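# Scoop dry food from the pouch with the right gripper

## Task

Use the scoop held in right_arm's gripper to take dry food out of the pouch. At the end, right_arm must still hold the scoop, level and raised above the table, well away from both the pouch and the table top, not touching any bowl, and more than half full of food that has stopped moving. The pouch must end standing upright with the leftover food inside it. Food caught between a gripper's two fingers (with only food between them) must not end up in the scoop; more than a stray piece of that spoils the whole attempt. Spill as little food as possible (food that leaves the table counts only as spill). Apart from the requested scoop hold, anything that stays in place only because the robot is holding it does not count. At the end, neither arm nor hand may touch any movable object other than the scoop, the pouch and any part of the pouch's film.

## Robot and tools

Robot: two 6-joint arms with parallel grippers, named left_arm and right_arm. The names are labels, not image sides. In the shared scene frame the origin sits on the table top between the arms, +x points out over the table, +z points up, and left_arm lies on the +y side. Base positions: left_arm at (-0.048, +0.340, 0) m, right_arm at (+0.048, -0.300, 0) m, each turned slightly about z. The right gripper already holds the scoop.

Joint order for each arm (used in every row and every per-joint list in results): waist (joint1), shoulder (joint2), elbow (joint3), wrist pitch (joint4), wrist yaw (joint5), wrist roll (joint6), then the finger opening. Stated ranges in radians: waist -2.618 to 3.054, shoulder 0.000 to 3.142, elbow 0.000 to 3.142, wrist pitch -1.571 to 1.571, wrist yaw -1.571 to 1.571, wrist roll -2.094 to 2.094. Real ends can differ by up to 0.036 rad; a call is rejected if a target goes more than 0.036 rad beyond a range end and farther out than the joint currently is. A joint driven to its real end is clipped there and the result reports "joint sent to its limit".

A row is one flat list of 14 numbers covering both arms: left_arm's 6 joint angles plus its opening, then right_arm's 6 angles plus opening. Joint values are absolute target angles in radians (not offsets). Opening is on a scale from -1 (closed) to +1 (fully open, pad gap 0.094 m). To keep something held, command an opening below the reported grip_measured; about 0.03 below holds firmly, smaller gaps hold more lightly.

Tools:
execute_actions(actions): a list of actions; each action is a table of at most 15 rows, one row per 1/30 s control step, and the last row repeats if fewer than 15 are given. Each action lasts 0.5 s. An empty list just returns state and images.
move(target, speed, blocking): target is one 14-number row of absolute joint angles and openings. All joints travel so they finish together, so hands follow curves. speed (0.01 to 2 rad/s, default 0.5) caps the joint with the longest way to go; paths last 0.5 to 10 s. Moves do not avoid obstacles or the other arm. Finger values apply at the start. With blocking=false the call returns after 0.5 s; until the move is seen to end, call wait or stop before sending new rows or moves. The result adds a "move:" line: ending (done, off_target, moving, held, fault), limits=held or limits=none, and each arm's joint farthest from target.
wait(seconds): 0 to 10 s, arms hold their last command; a running move continues.
stop(): brakes a running move; it needs room to stop.
zoom_image(camera, region): region [x0, y0, x1, y1] in pixels of that camera's last image, at most 504 by 504.
read_manual(section): licence texts only.
finished_scene(scene): ends the scene (integer) after the last command is held; irreversible.

Results: the state line gives each gripper's end_effector_position (m, scene frame) and end_effector_quat_wxyz. That point lies between the finger pads about 1 cm behind the tips; fingers point along the gripper's +z and close along its y. Reported positions may be off, more at long reach. Joint positions and Joint velocities list each arm's joints (rad, rad/s) then the pad gap (m, m/s). Joint targets shows what joints are currently driven toward; resend those values to hold a joint still. grip_measured is the opening on the command scale, each gripper off by up to about 1 mm. Joint torques are total drive outputs with offsets and noise. "joint command not followed" means a safety check changed some joint targets. MOTOR HOT appears from 75 °C; at 90 °C an arm stops for 10 s, at 100 °C it goes limp and falls; these are OVER-TEMPERATURE FAULT lines.

Motion limits: each step a joint's target stays within a lead of its measured angle (waist 0.202, shoulder 0.258, elbow 0.238, wrist pitch 0.573, wrist yaw and roll 0.522 rad), and targets that would shift a gripper more than 70 mm are scaled back, so long moves span several actions. Unfinished motion may need resending.

Cameras: cam_head_left, cam_head_right, cam_high, cam_low (504x504) and cam_left_wrist, cam_right_wrist (616x616 fisheye), with calibration given before the first action.

Avoid: knocking rigid objects off the table, dropping or slipping the scoop, fast impacts or hard pressing (faster moves and targets deeper past a contact push harder), arms hitting each other, long high-load holds that heat motors. Keep the scoop level when lifting so food doesn't spill, keep food out of the finger gap, leave the pouch upright, and release the left arm from anything movable other than scoop, pouch or film before finishing. The robot holds its last command while you think, and some object may get a small random push.

Each tool is called after ">>>" as name([rows], argument=value, ...), one row to a line, values as JSON.

## Session

>>> execute_actions(actions=[])

Scene clock: 0.00 s.
left_arm: end_effector_position=(+0.3334, +0.3615, +0.4102) grip_measured=+1.000 end_effector_quat_wxyz=(+0.709, -0.015, +0.705, +0.021) | right_arm: end_effector_position=(+0.3407, -0.1450, +0.2696) grip_measured=-0.590 end_effector_quat_wxyz=(+0.760, -0.150, +0.604, +0.188)
Joint names: [waist, shoulder, elbow, wrist pitch, wrist yaw, wrist roll]
Joint positions: left_arm=[-0.01   1.049  1.055  0.001  0.005  0.008  0.094] | right_arm=[ 0.348  0.955  0.218  0.963 -0.001 -0.     0.019]
Joint velocities: left_arm=[ 0.012 -0.012 -0.012  0.007 -0.007 -0.022  0.   ] | right_arm=[-0.002 -0.007  0.007 -0.095  0.037 -0.022 -0.   ]
Joint torques (N m, as the arm reports them, + toward a larger angle): no reading
Joint targets: left_arm=[-0.010 1.040 1.066 0.008 0.005 0.006] | right_arm=[0.348 0.949 0.223 0.972 -0.001 -0.001]

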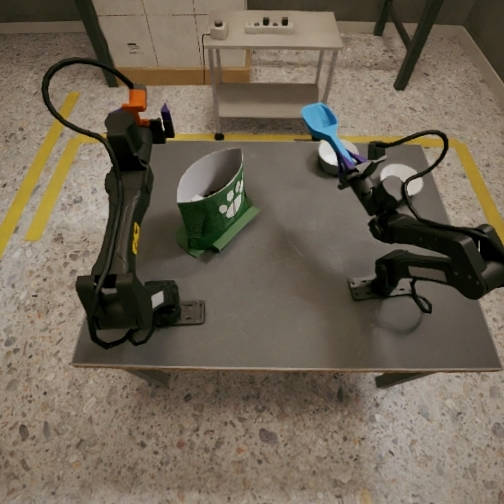

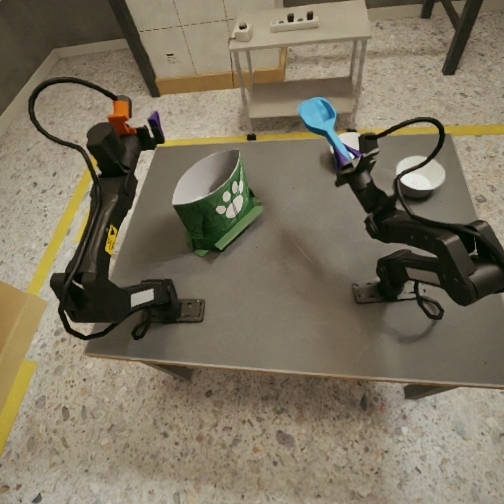

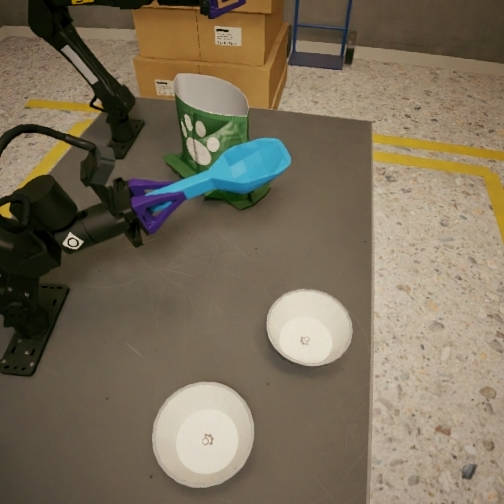

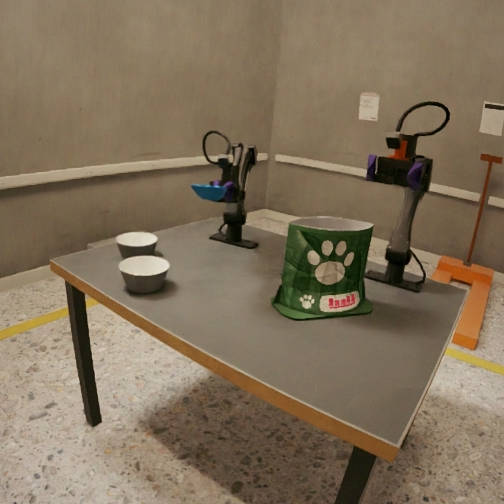

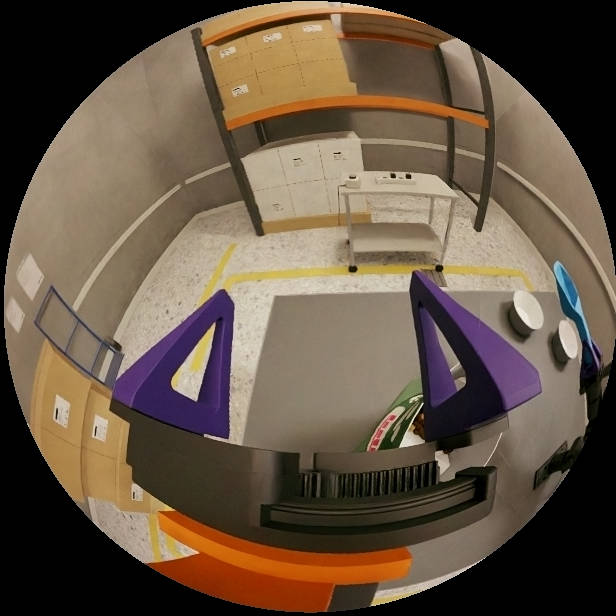

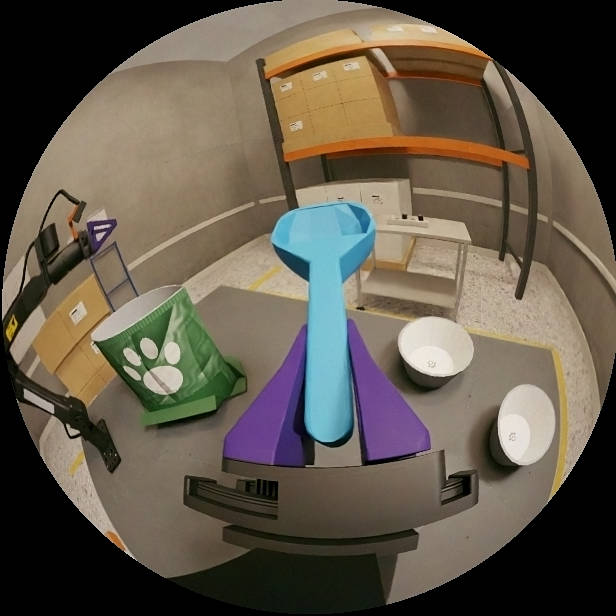

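>>> zoom_image(camera="cam_head_left", region=[150, 90, 370, 270])

>>> move(target=[-0.42,1.2,1.3,-1.2,0,0,1,0.348,0.949,0.223,0.972,0,0,-0.64], speed=0.8)

Region (150, 90, 370, 270) of cam_head_left's 504x504 image, scaled by 2.291, with more detail than that image has; it fills the top 412 rows of this view, and the rest is white.

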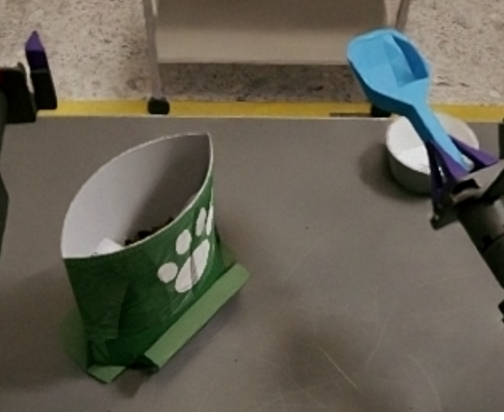

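Scene clock: 3.33 s.
left_arm: end_effector_position=(+0.2274, +0.2472, +0.2332) grip_measured=+1.000 end_effector_quat_wxyz=(+0.268, +0.157, +0.950, -0.039) | right_arm: end_effector_position=(+0.3411, -0.1448, +0.2678) grip_measured=-0.590 end_effector_quat_wxyz=(+0.757, -0.150, +0.607, +0.187)
Joint names: [waist, shoulder, elbow, wrist pitch, wrist yaw, wrist roll]
Joint positions: left_arm=[-0.404  1.191  1.279 -1.11  -0.015 -0.007  0.094] | right_arm=[ 0.348  0.955  0.218  0.956 -0.001 -0.     0.019]
Joint velocities: left_arm=[ 0.007  0.002  0.012  0.051 -0.022  0.037  0.   ] | right_arm=[ 0.017  0.007 -0.022  0.037 -0.022  0.022  0.   ]
Joint torques (N m, as the arm reports them, + toward a larger angle): left_arm=[-1.14 -1.25  7.04  0.43  0.13  0.02] | right_arm=[-0.1  -1.37  8.    2.02 -0.01  0.  ]
Joint targets: left_arm=[-0.420 1.200 1.300 -1.200 -0.000 0.000] | right_arm=[0.348 0.949 0.223 0.972 0.000 0.000]
move: off_target (left_arm); limits=none; left_arm: farthest joint: the wrist pitch, 0.090 radians from its target (1.201 radians at the start); right_arm: farthest joint: the wrist pitch, 0.016 radians from its target (0.009 radians at the start)
camera_calibration (this result's frames):
cam_left_wrist: T_world_to_cam=[[-0.438501, -0.888826, -0.133063, 0.352641], [-0.853759, 0.365719, 0.370601, 0.0111297], [-0.280736, 0.276113, -0.919211, 0.311701], [0, 0, 0, 1]] pos_world=[0.251641, 0.223302, 0.329318]
cam_right_wrist: T_world_to_cam=[[0.51454, -0.838096, -0.181228, -0.23296], [-0.560136, -0.168503, -0.811083, 0.402408], [0.649227, 0.518847, -0.556149, 0.117053], [0, 0, 0, 1]] pos_world=[0.269277, -0.188169, 0.349266]

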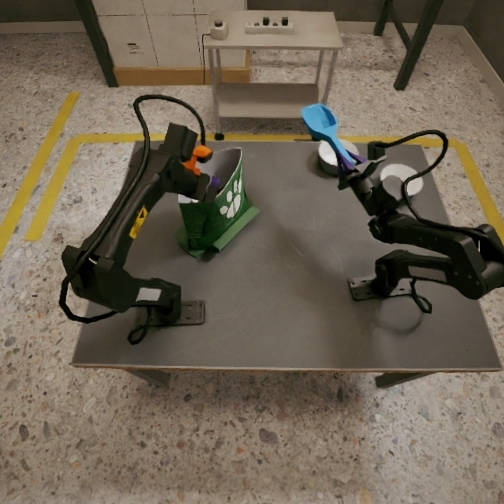

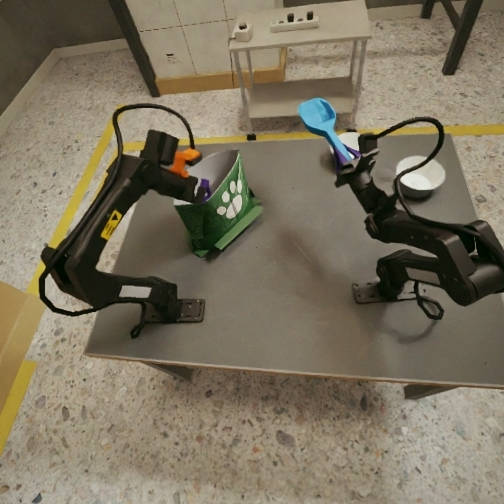

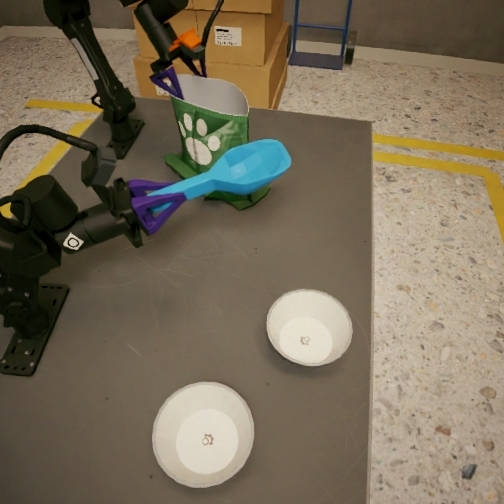

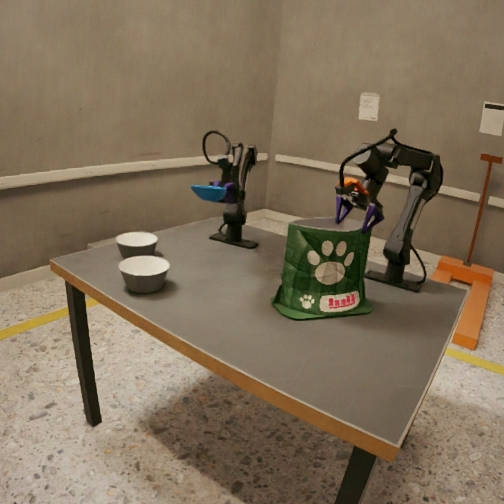

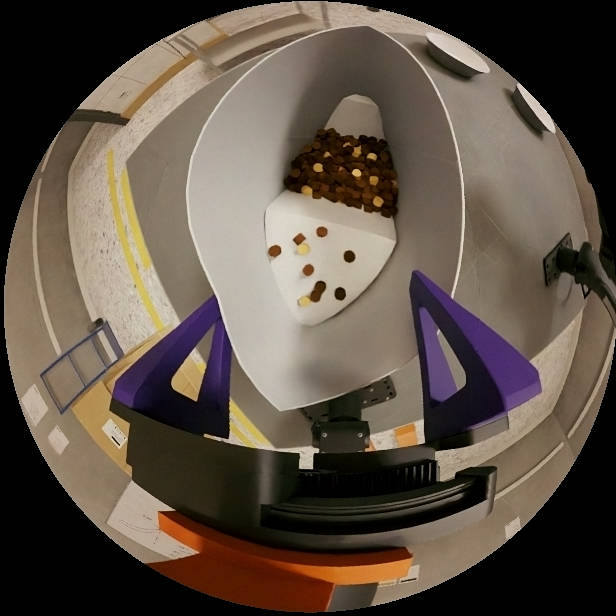

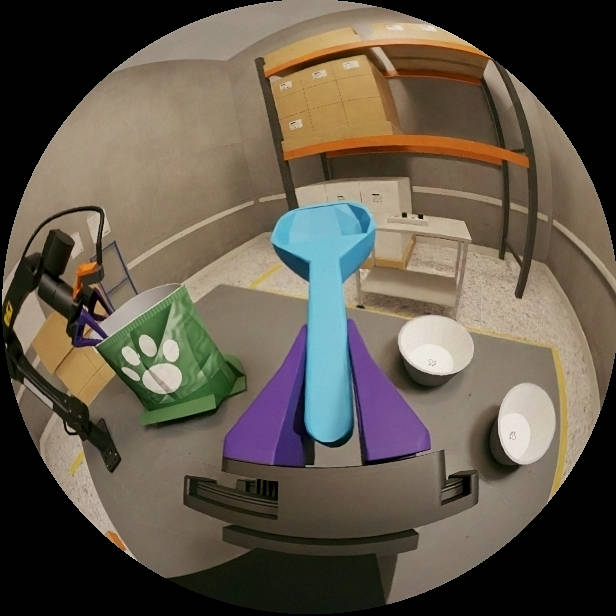

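>>> move(target=[-0.33,1.5,1.8,-1.3,0,0,1,0.348,0.949,0.223,0.972,0,0,-0.64], speed=0.8)

>>> move(target=[-0.232,1.75,1.95,-1.57,0,0,1,0.348,0.949,0.223,0.972,0,0,-0.64])

>>> move(target=[-0.232,1.713,1.71,-1.57,0,0,1,0.348,0.949,0.223,0.972,0,0,-0.64], speed=0.3)

Scene clock: 6.43 s.
left_arm: end_effector_position=(+0.2901, +0.2479, +0.2935) grip_measured=+1.000 end_effector_quat_wxyz=(+0.270, +0.127, +0.954, -0.034) | right_arm: end_effector_position=(+0.3413, -0.1446, +0.2665) grip_measured=-0.590 end_effector_quat_wxyz=(+0.756, -0.151, +0.609, +0.187)
Joint names: [waist, shoulder, elbow, wrist pitch, wrist yaw, wrist roll]
Joint positions: left_arm=[-0.339  1.496  1.766 -1.29  -0.008 -0.005  0.094] | right_arm=[ 0.348  0.955  0.218  0.951 -0.001 -0.     0.019]
Joint velocities: left_arm=[-0.002  0.002 -0.007 -0.022 -0.007  0.007  0.   ] | right_arm=[ 0.002  0.007 -0.007  0.037 -0.095 -0.022 -0.   ]
Joint torques (N m, as the arm reports them, + toward a larger angle): left_arm=[ 0.57 -3.61  7.59  1.06  0.03 -0.02] | right_arm=[-0.09 -1.34  8.02  2.08  0.   -0.01]
Joint targets: left_arm=[-0.330 1.500 1.800 -1.300 0.000 -0.000] | right_arm=[0.348 0.949 0.223 0.972 0.000 -0.000]
move: off_target (left_arm, right_arm); limits=none; left_arm: farthest joint: the elbow, 0.034 radians from its target (0.521 radians at the start); right_arm: farthest joint: the wrist pitch, 0.021 radians from its target (0.016 radians at the start)
camera_calibration (this result's frames):
cam_left_wrist: T_world_to_cam=[[-0.384053, -0.914372, -0.128168, 0.377933], [-0.874525, 0.315713, 0.368147, 0.0612348], [-0.296159, 0.253474, -0.920891, 0.395129], [0, 0, 0, 1]] pos_world=[0.315718, 0.226084, 0.389766]
cam_right_wrist: T_world_to_cam=[[0.513683, -0.838546, -0.181576, -0.232894], [-0.563963, -0.170514, -0.808004, 0.401714], [0.646588, 0.51746, -0.560499, 0.117959], [0, 0, 0, 1]] pos_world=[0.269915, -0.187833, 0.348415]

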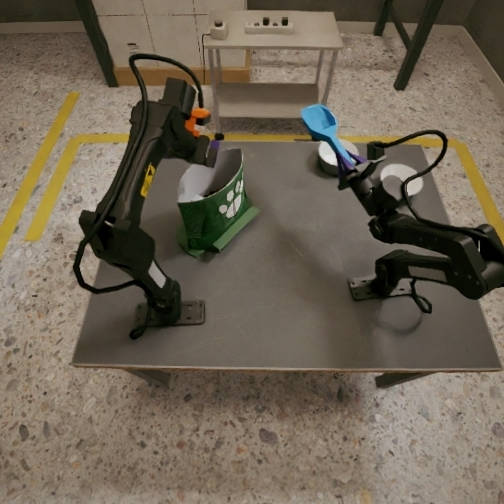

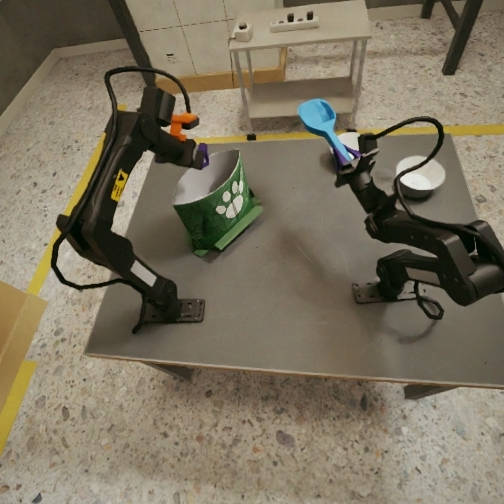

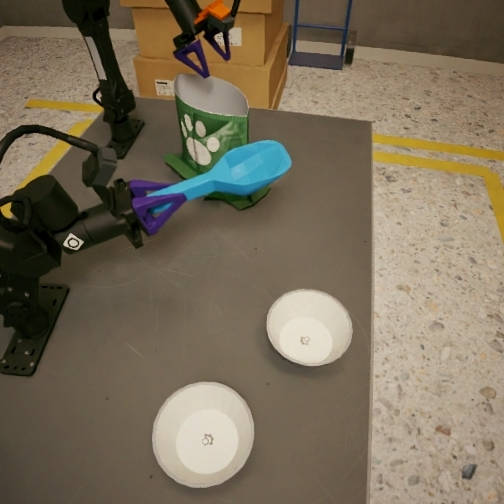

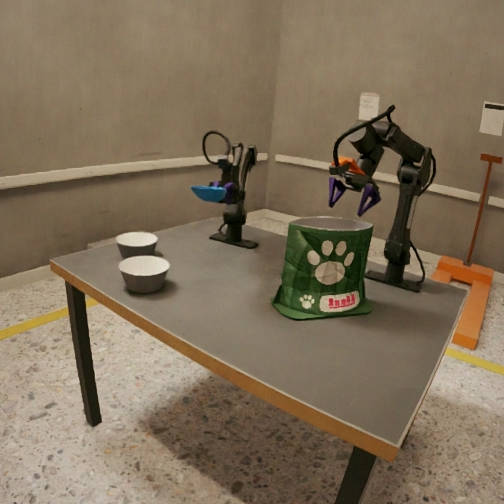

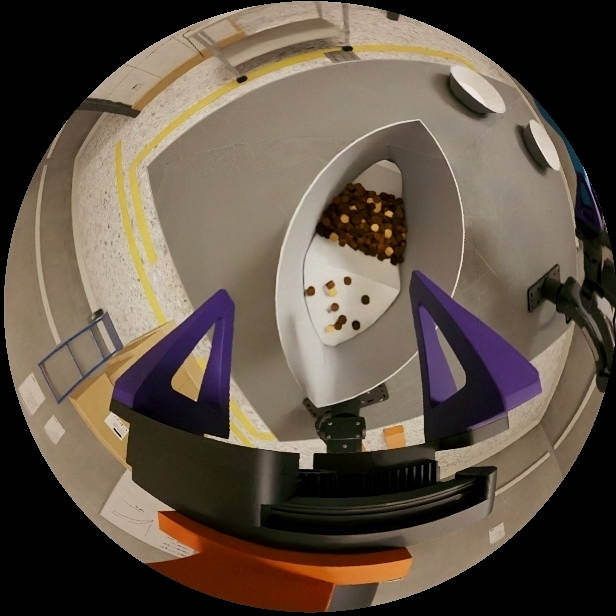

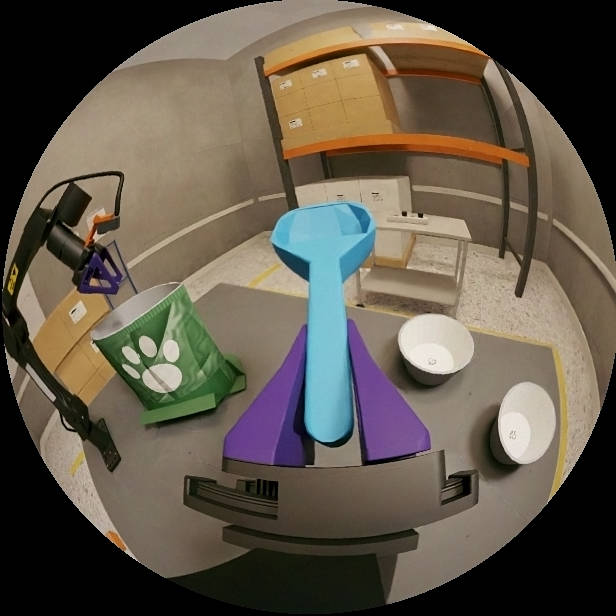

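Scene clock: 7.73 s.
left_arm: end_effector_position=(+0.2903, +0.2836, +0.2312) grip_measured=+1.000 end_effector_quat_wxyz=(+0.085, +0.083, +0.993, -0.004) | right_arm: end_effector_position=(+0.3415, -0.1445, +0.2654) grip_measured=-0.590 end_effector_quat_wxyz=(+0.754, -0.151, +0.611, +0.186)
Joint names: [waist, shoulder, elbow, wrist pitch, wrist yaw, wrist roll]
Joint positions: left_arm=[-0.238  1.754  1.913 -1.558 -0.008 -0.005  0.094] | right_arm=[ 0.348  0.955  0.218  0.946 -0.001 -0.     0.019]
Joint velocities: left_arm=[ 0.012 -0.007 -0.007 -0.037  0.007  0.007  0.   ] | right_arm=[-0.002  0.002  0.007 -0.051 -0.037 -0.007  0.001]
Joint torques (N m, as the arm reports them, + toward a larger angle): left_arm=[ 0.38 -6.03  7.76  0.5   0.05  0.  ] | right_arm=[-0.1  -1.37  8.    2.14 -0.03 -0.03]
Joint targets: left_arm=[-0.232 1.750 1.950 -1.570 -0.000 -0.000] | right_arm=[0.348 0.949 0.223 0.972 -0.000 -0.000]
move: off_target (left_arm, right_arm); limits=none; left_arm: farthest joint: the elbow, 0.037 radians from its target (0.184 radians at the start); right_arm: farthest joint: the wrist pitch, 0.026 radians from its target (0.021 radians at the start)
camera_calibration (this result's frames):
cam_left_wrist: T_world_to_cam=[[-0.328415, -0.941728, -0.0727413, 0.3814], [-0.701846, 0.191769, 0.68603, -0.0154362], [-0.632105, 0.276356, -0.723928, 0.374237], [0, 0, 0, 1]] pos_world=[0.350981, 0.258713, 0.309254]
cam_right_wrist: T_world_to_cam=[[0.512947, -0.838934, -0.181869, -0.232838], [-0.567231, -0.172232, -0.805347, 0.401115], [0.644309, 0.516262, -0.564215, 0.118733], [0, 0, 0, 1]] pos_world=[0.270458, -0.187548, 0.347682]

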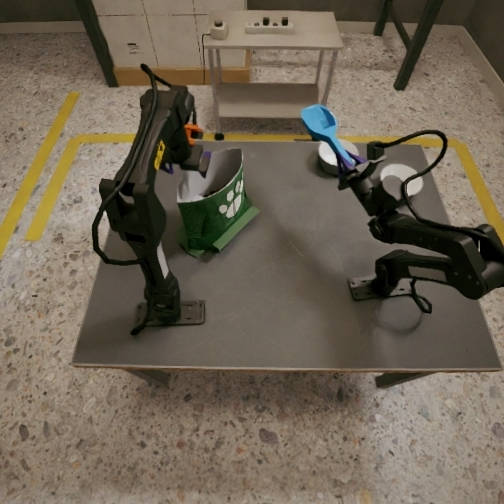

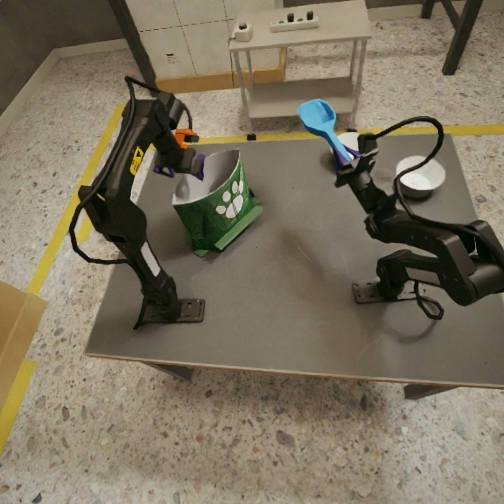

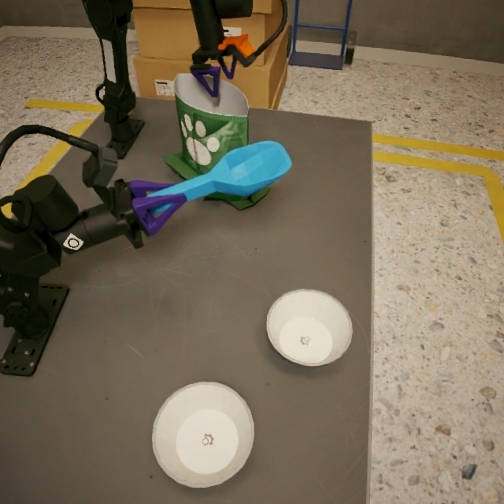

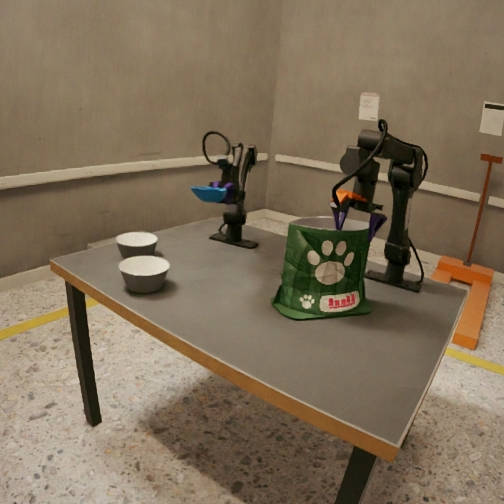

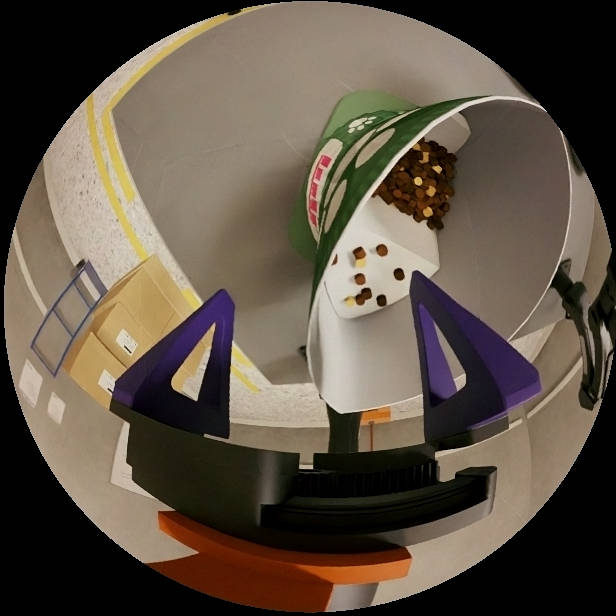

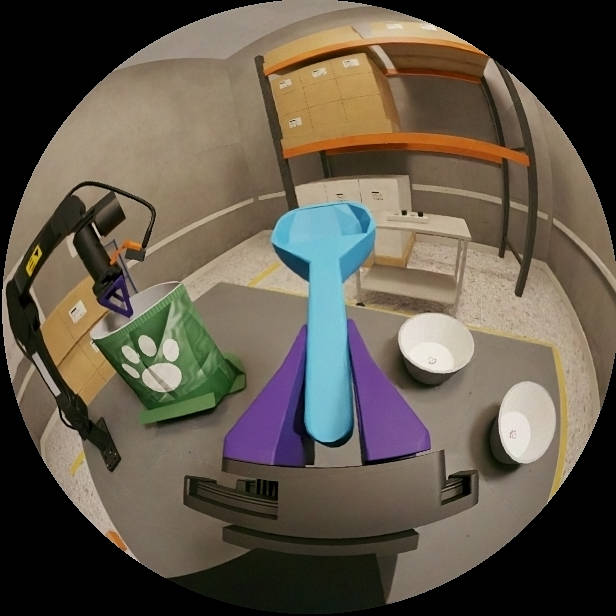

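Scene clock: 8.87 s.
left_arm: end_effector_position=(+0.2572, +0.2884, +0.1889) grip_measured=+1.000 end_effector_quat_wxyz=(+0.003, +0.083, +0.997, +0.001) | right_arm: end_effector_position=(+0.3417, -0.1445, +0.2647) grip_measured=-0.590 end_effector_quat_wxyz=(+0.753, -0.151, +0.612, +0.186)
Joint names: [waist, shoulder, elbow, wrist pitch, wrist yaw, wrist roll]
Joint positions: left_arm=[-0.238  1.733  1.726 -1.557 -0.003 -0.005  0.094] | right_arm=[ 0.348  0.955  0.218  0.943 -0.001 -0.     0.019]
Joint velocities: left_arm=[-0.032  0.022  0.002 -0.066 -0.037 -0.066  0.   ] | right_arm=[ 0.002 -0.002 -0.002  0.022  0.007 -0.037 -0.   ]
Joint torques (N m, as the arm reports them, + toward a larger angle): left_arm=[ 0.38 -6.83  4.02  0.21  0.02 -0.01] | right_arm=[-0.11 -1.38  8.02  2.17  0.   -0.01]
Joint targets: left_arm=[-0.232 1.713 1.710 -1.570 -0.000 0.000] | right_arm=[0.348 0.949 0.223 0.972 0.000 0.000]
move: off_target (right_arm); limits=none; left_arm: farthest joint: the shoulder, 0.020 radians from its target (0.041 radians at the start); right_arm: farthest joint: the wrist pitch, 0.029 radians from its target (0.026 radians at the start)
camera_calibration (this result's frames):
cam_left_wrist: T_world_to_cam=[[-0.338427, -0.940132, -0.0402274, 0.368007], [-0.580544, 0.174957, 0.79521, -0.0575305], [-0.740564, 0.292474, -0.604999, 0.3222], [0, 0, 0, 1]] pos_world=[0.329755, 0.261805, 0.255484]
cam_right_wrist: T_world_to_cam=[[0.512455, -0.839192, -0.182063, -0.232801], [-0.569405, -0.173375, -0.803567, 0.400714], [0.642782, 0.515459, -0.566686, 0.119248], [0, 0, 0, 1]] pos_world=[0.270818, -0.187359, 0.347193]

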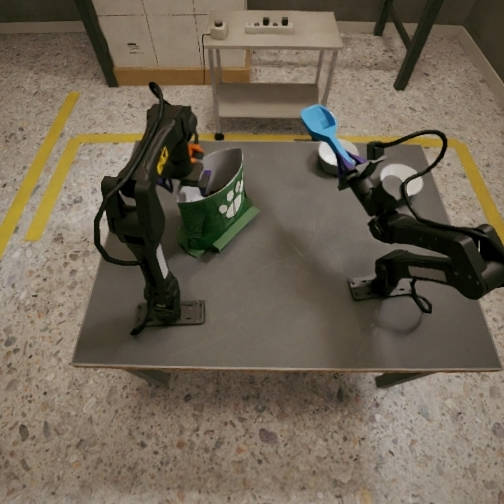

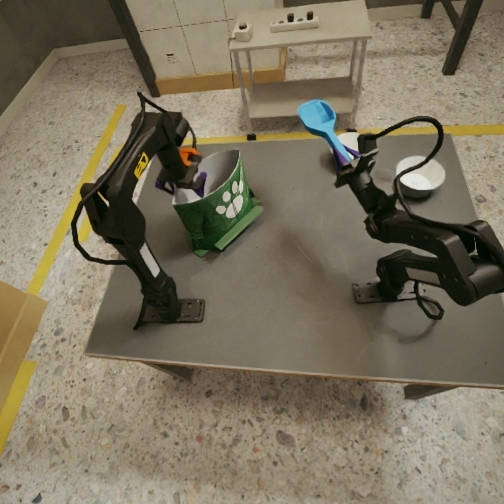

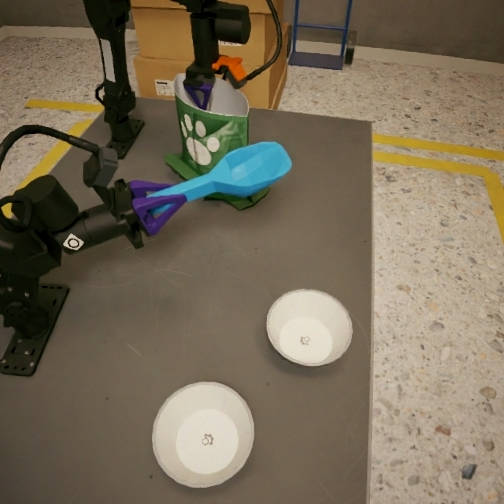

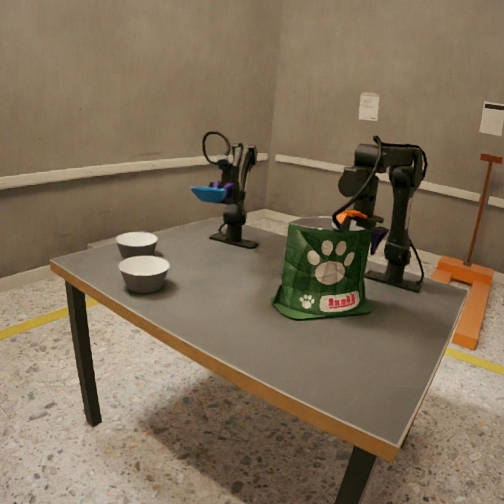

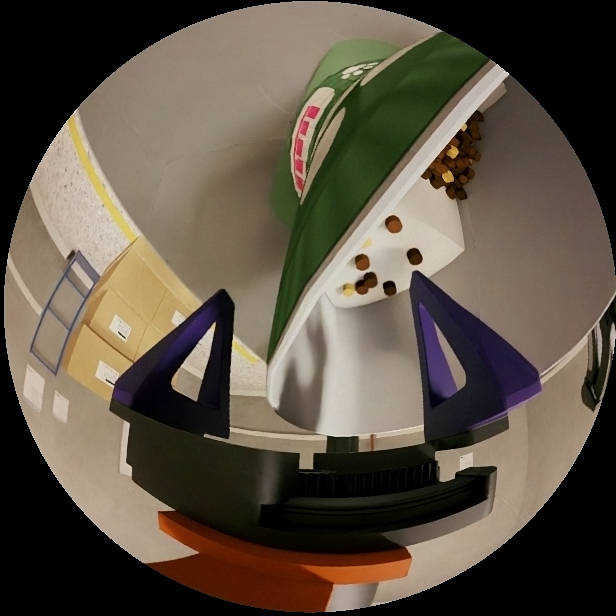

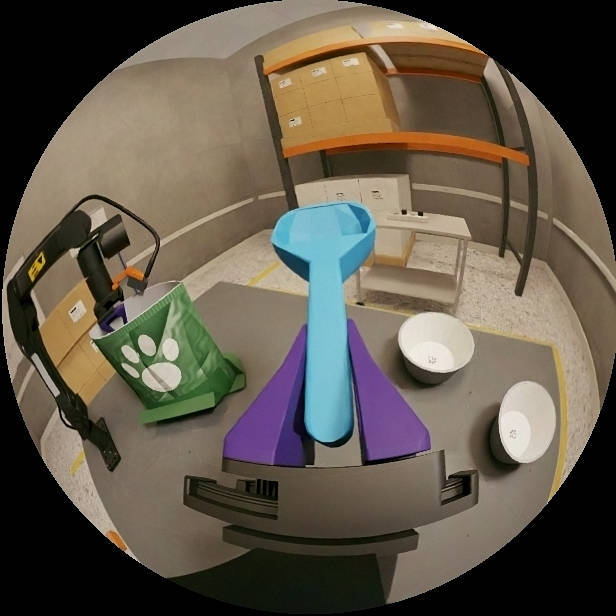

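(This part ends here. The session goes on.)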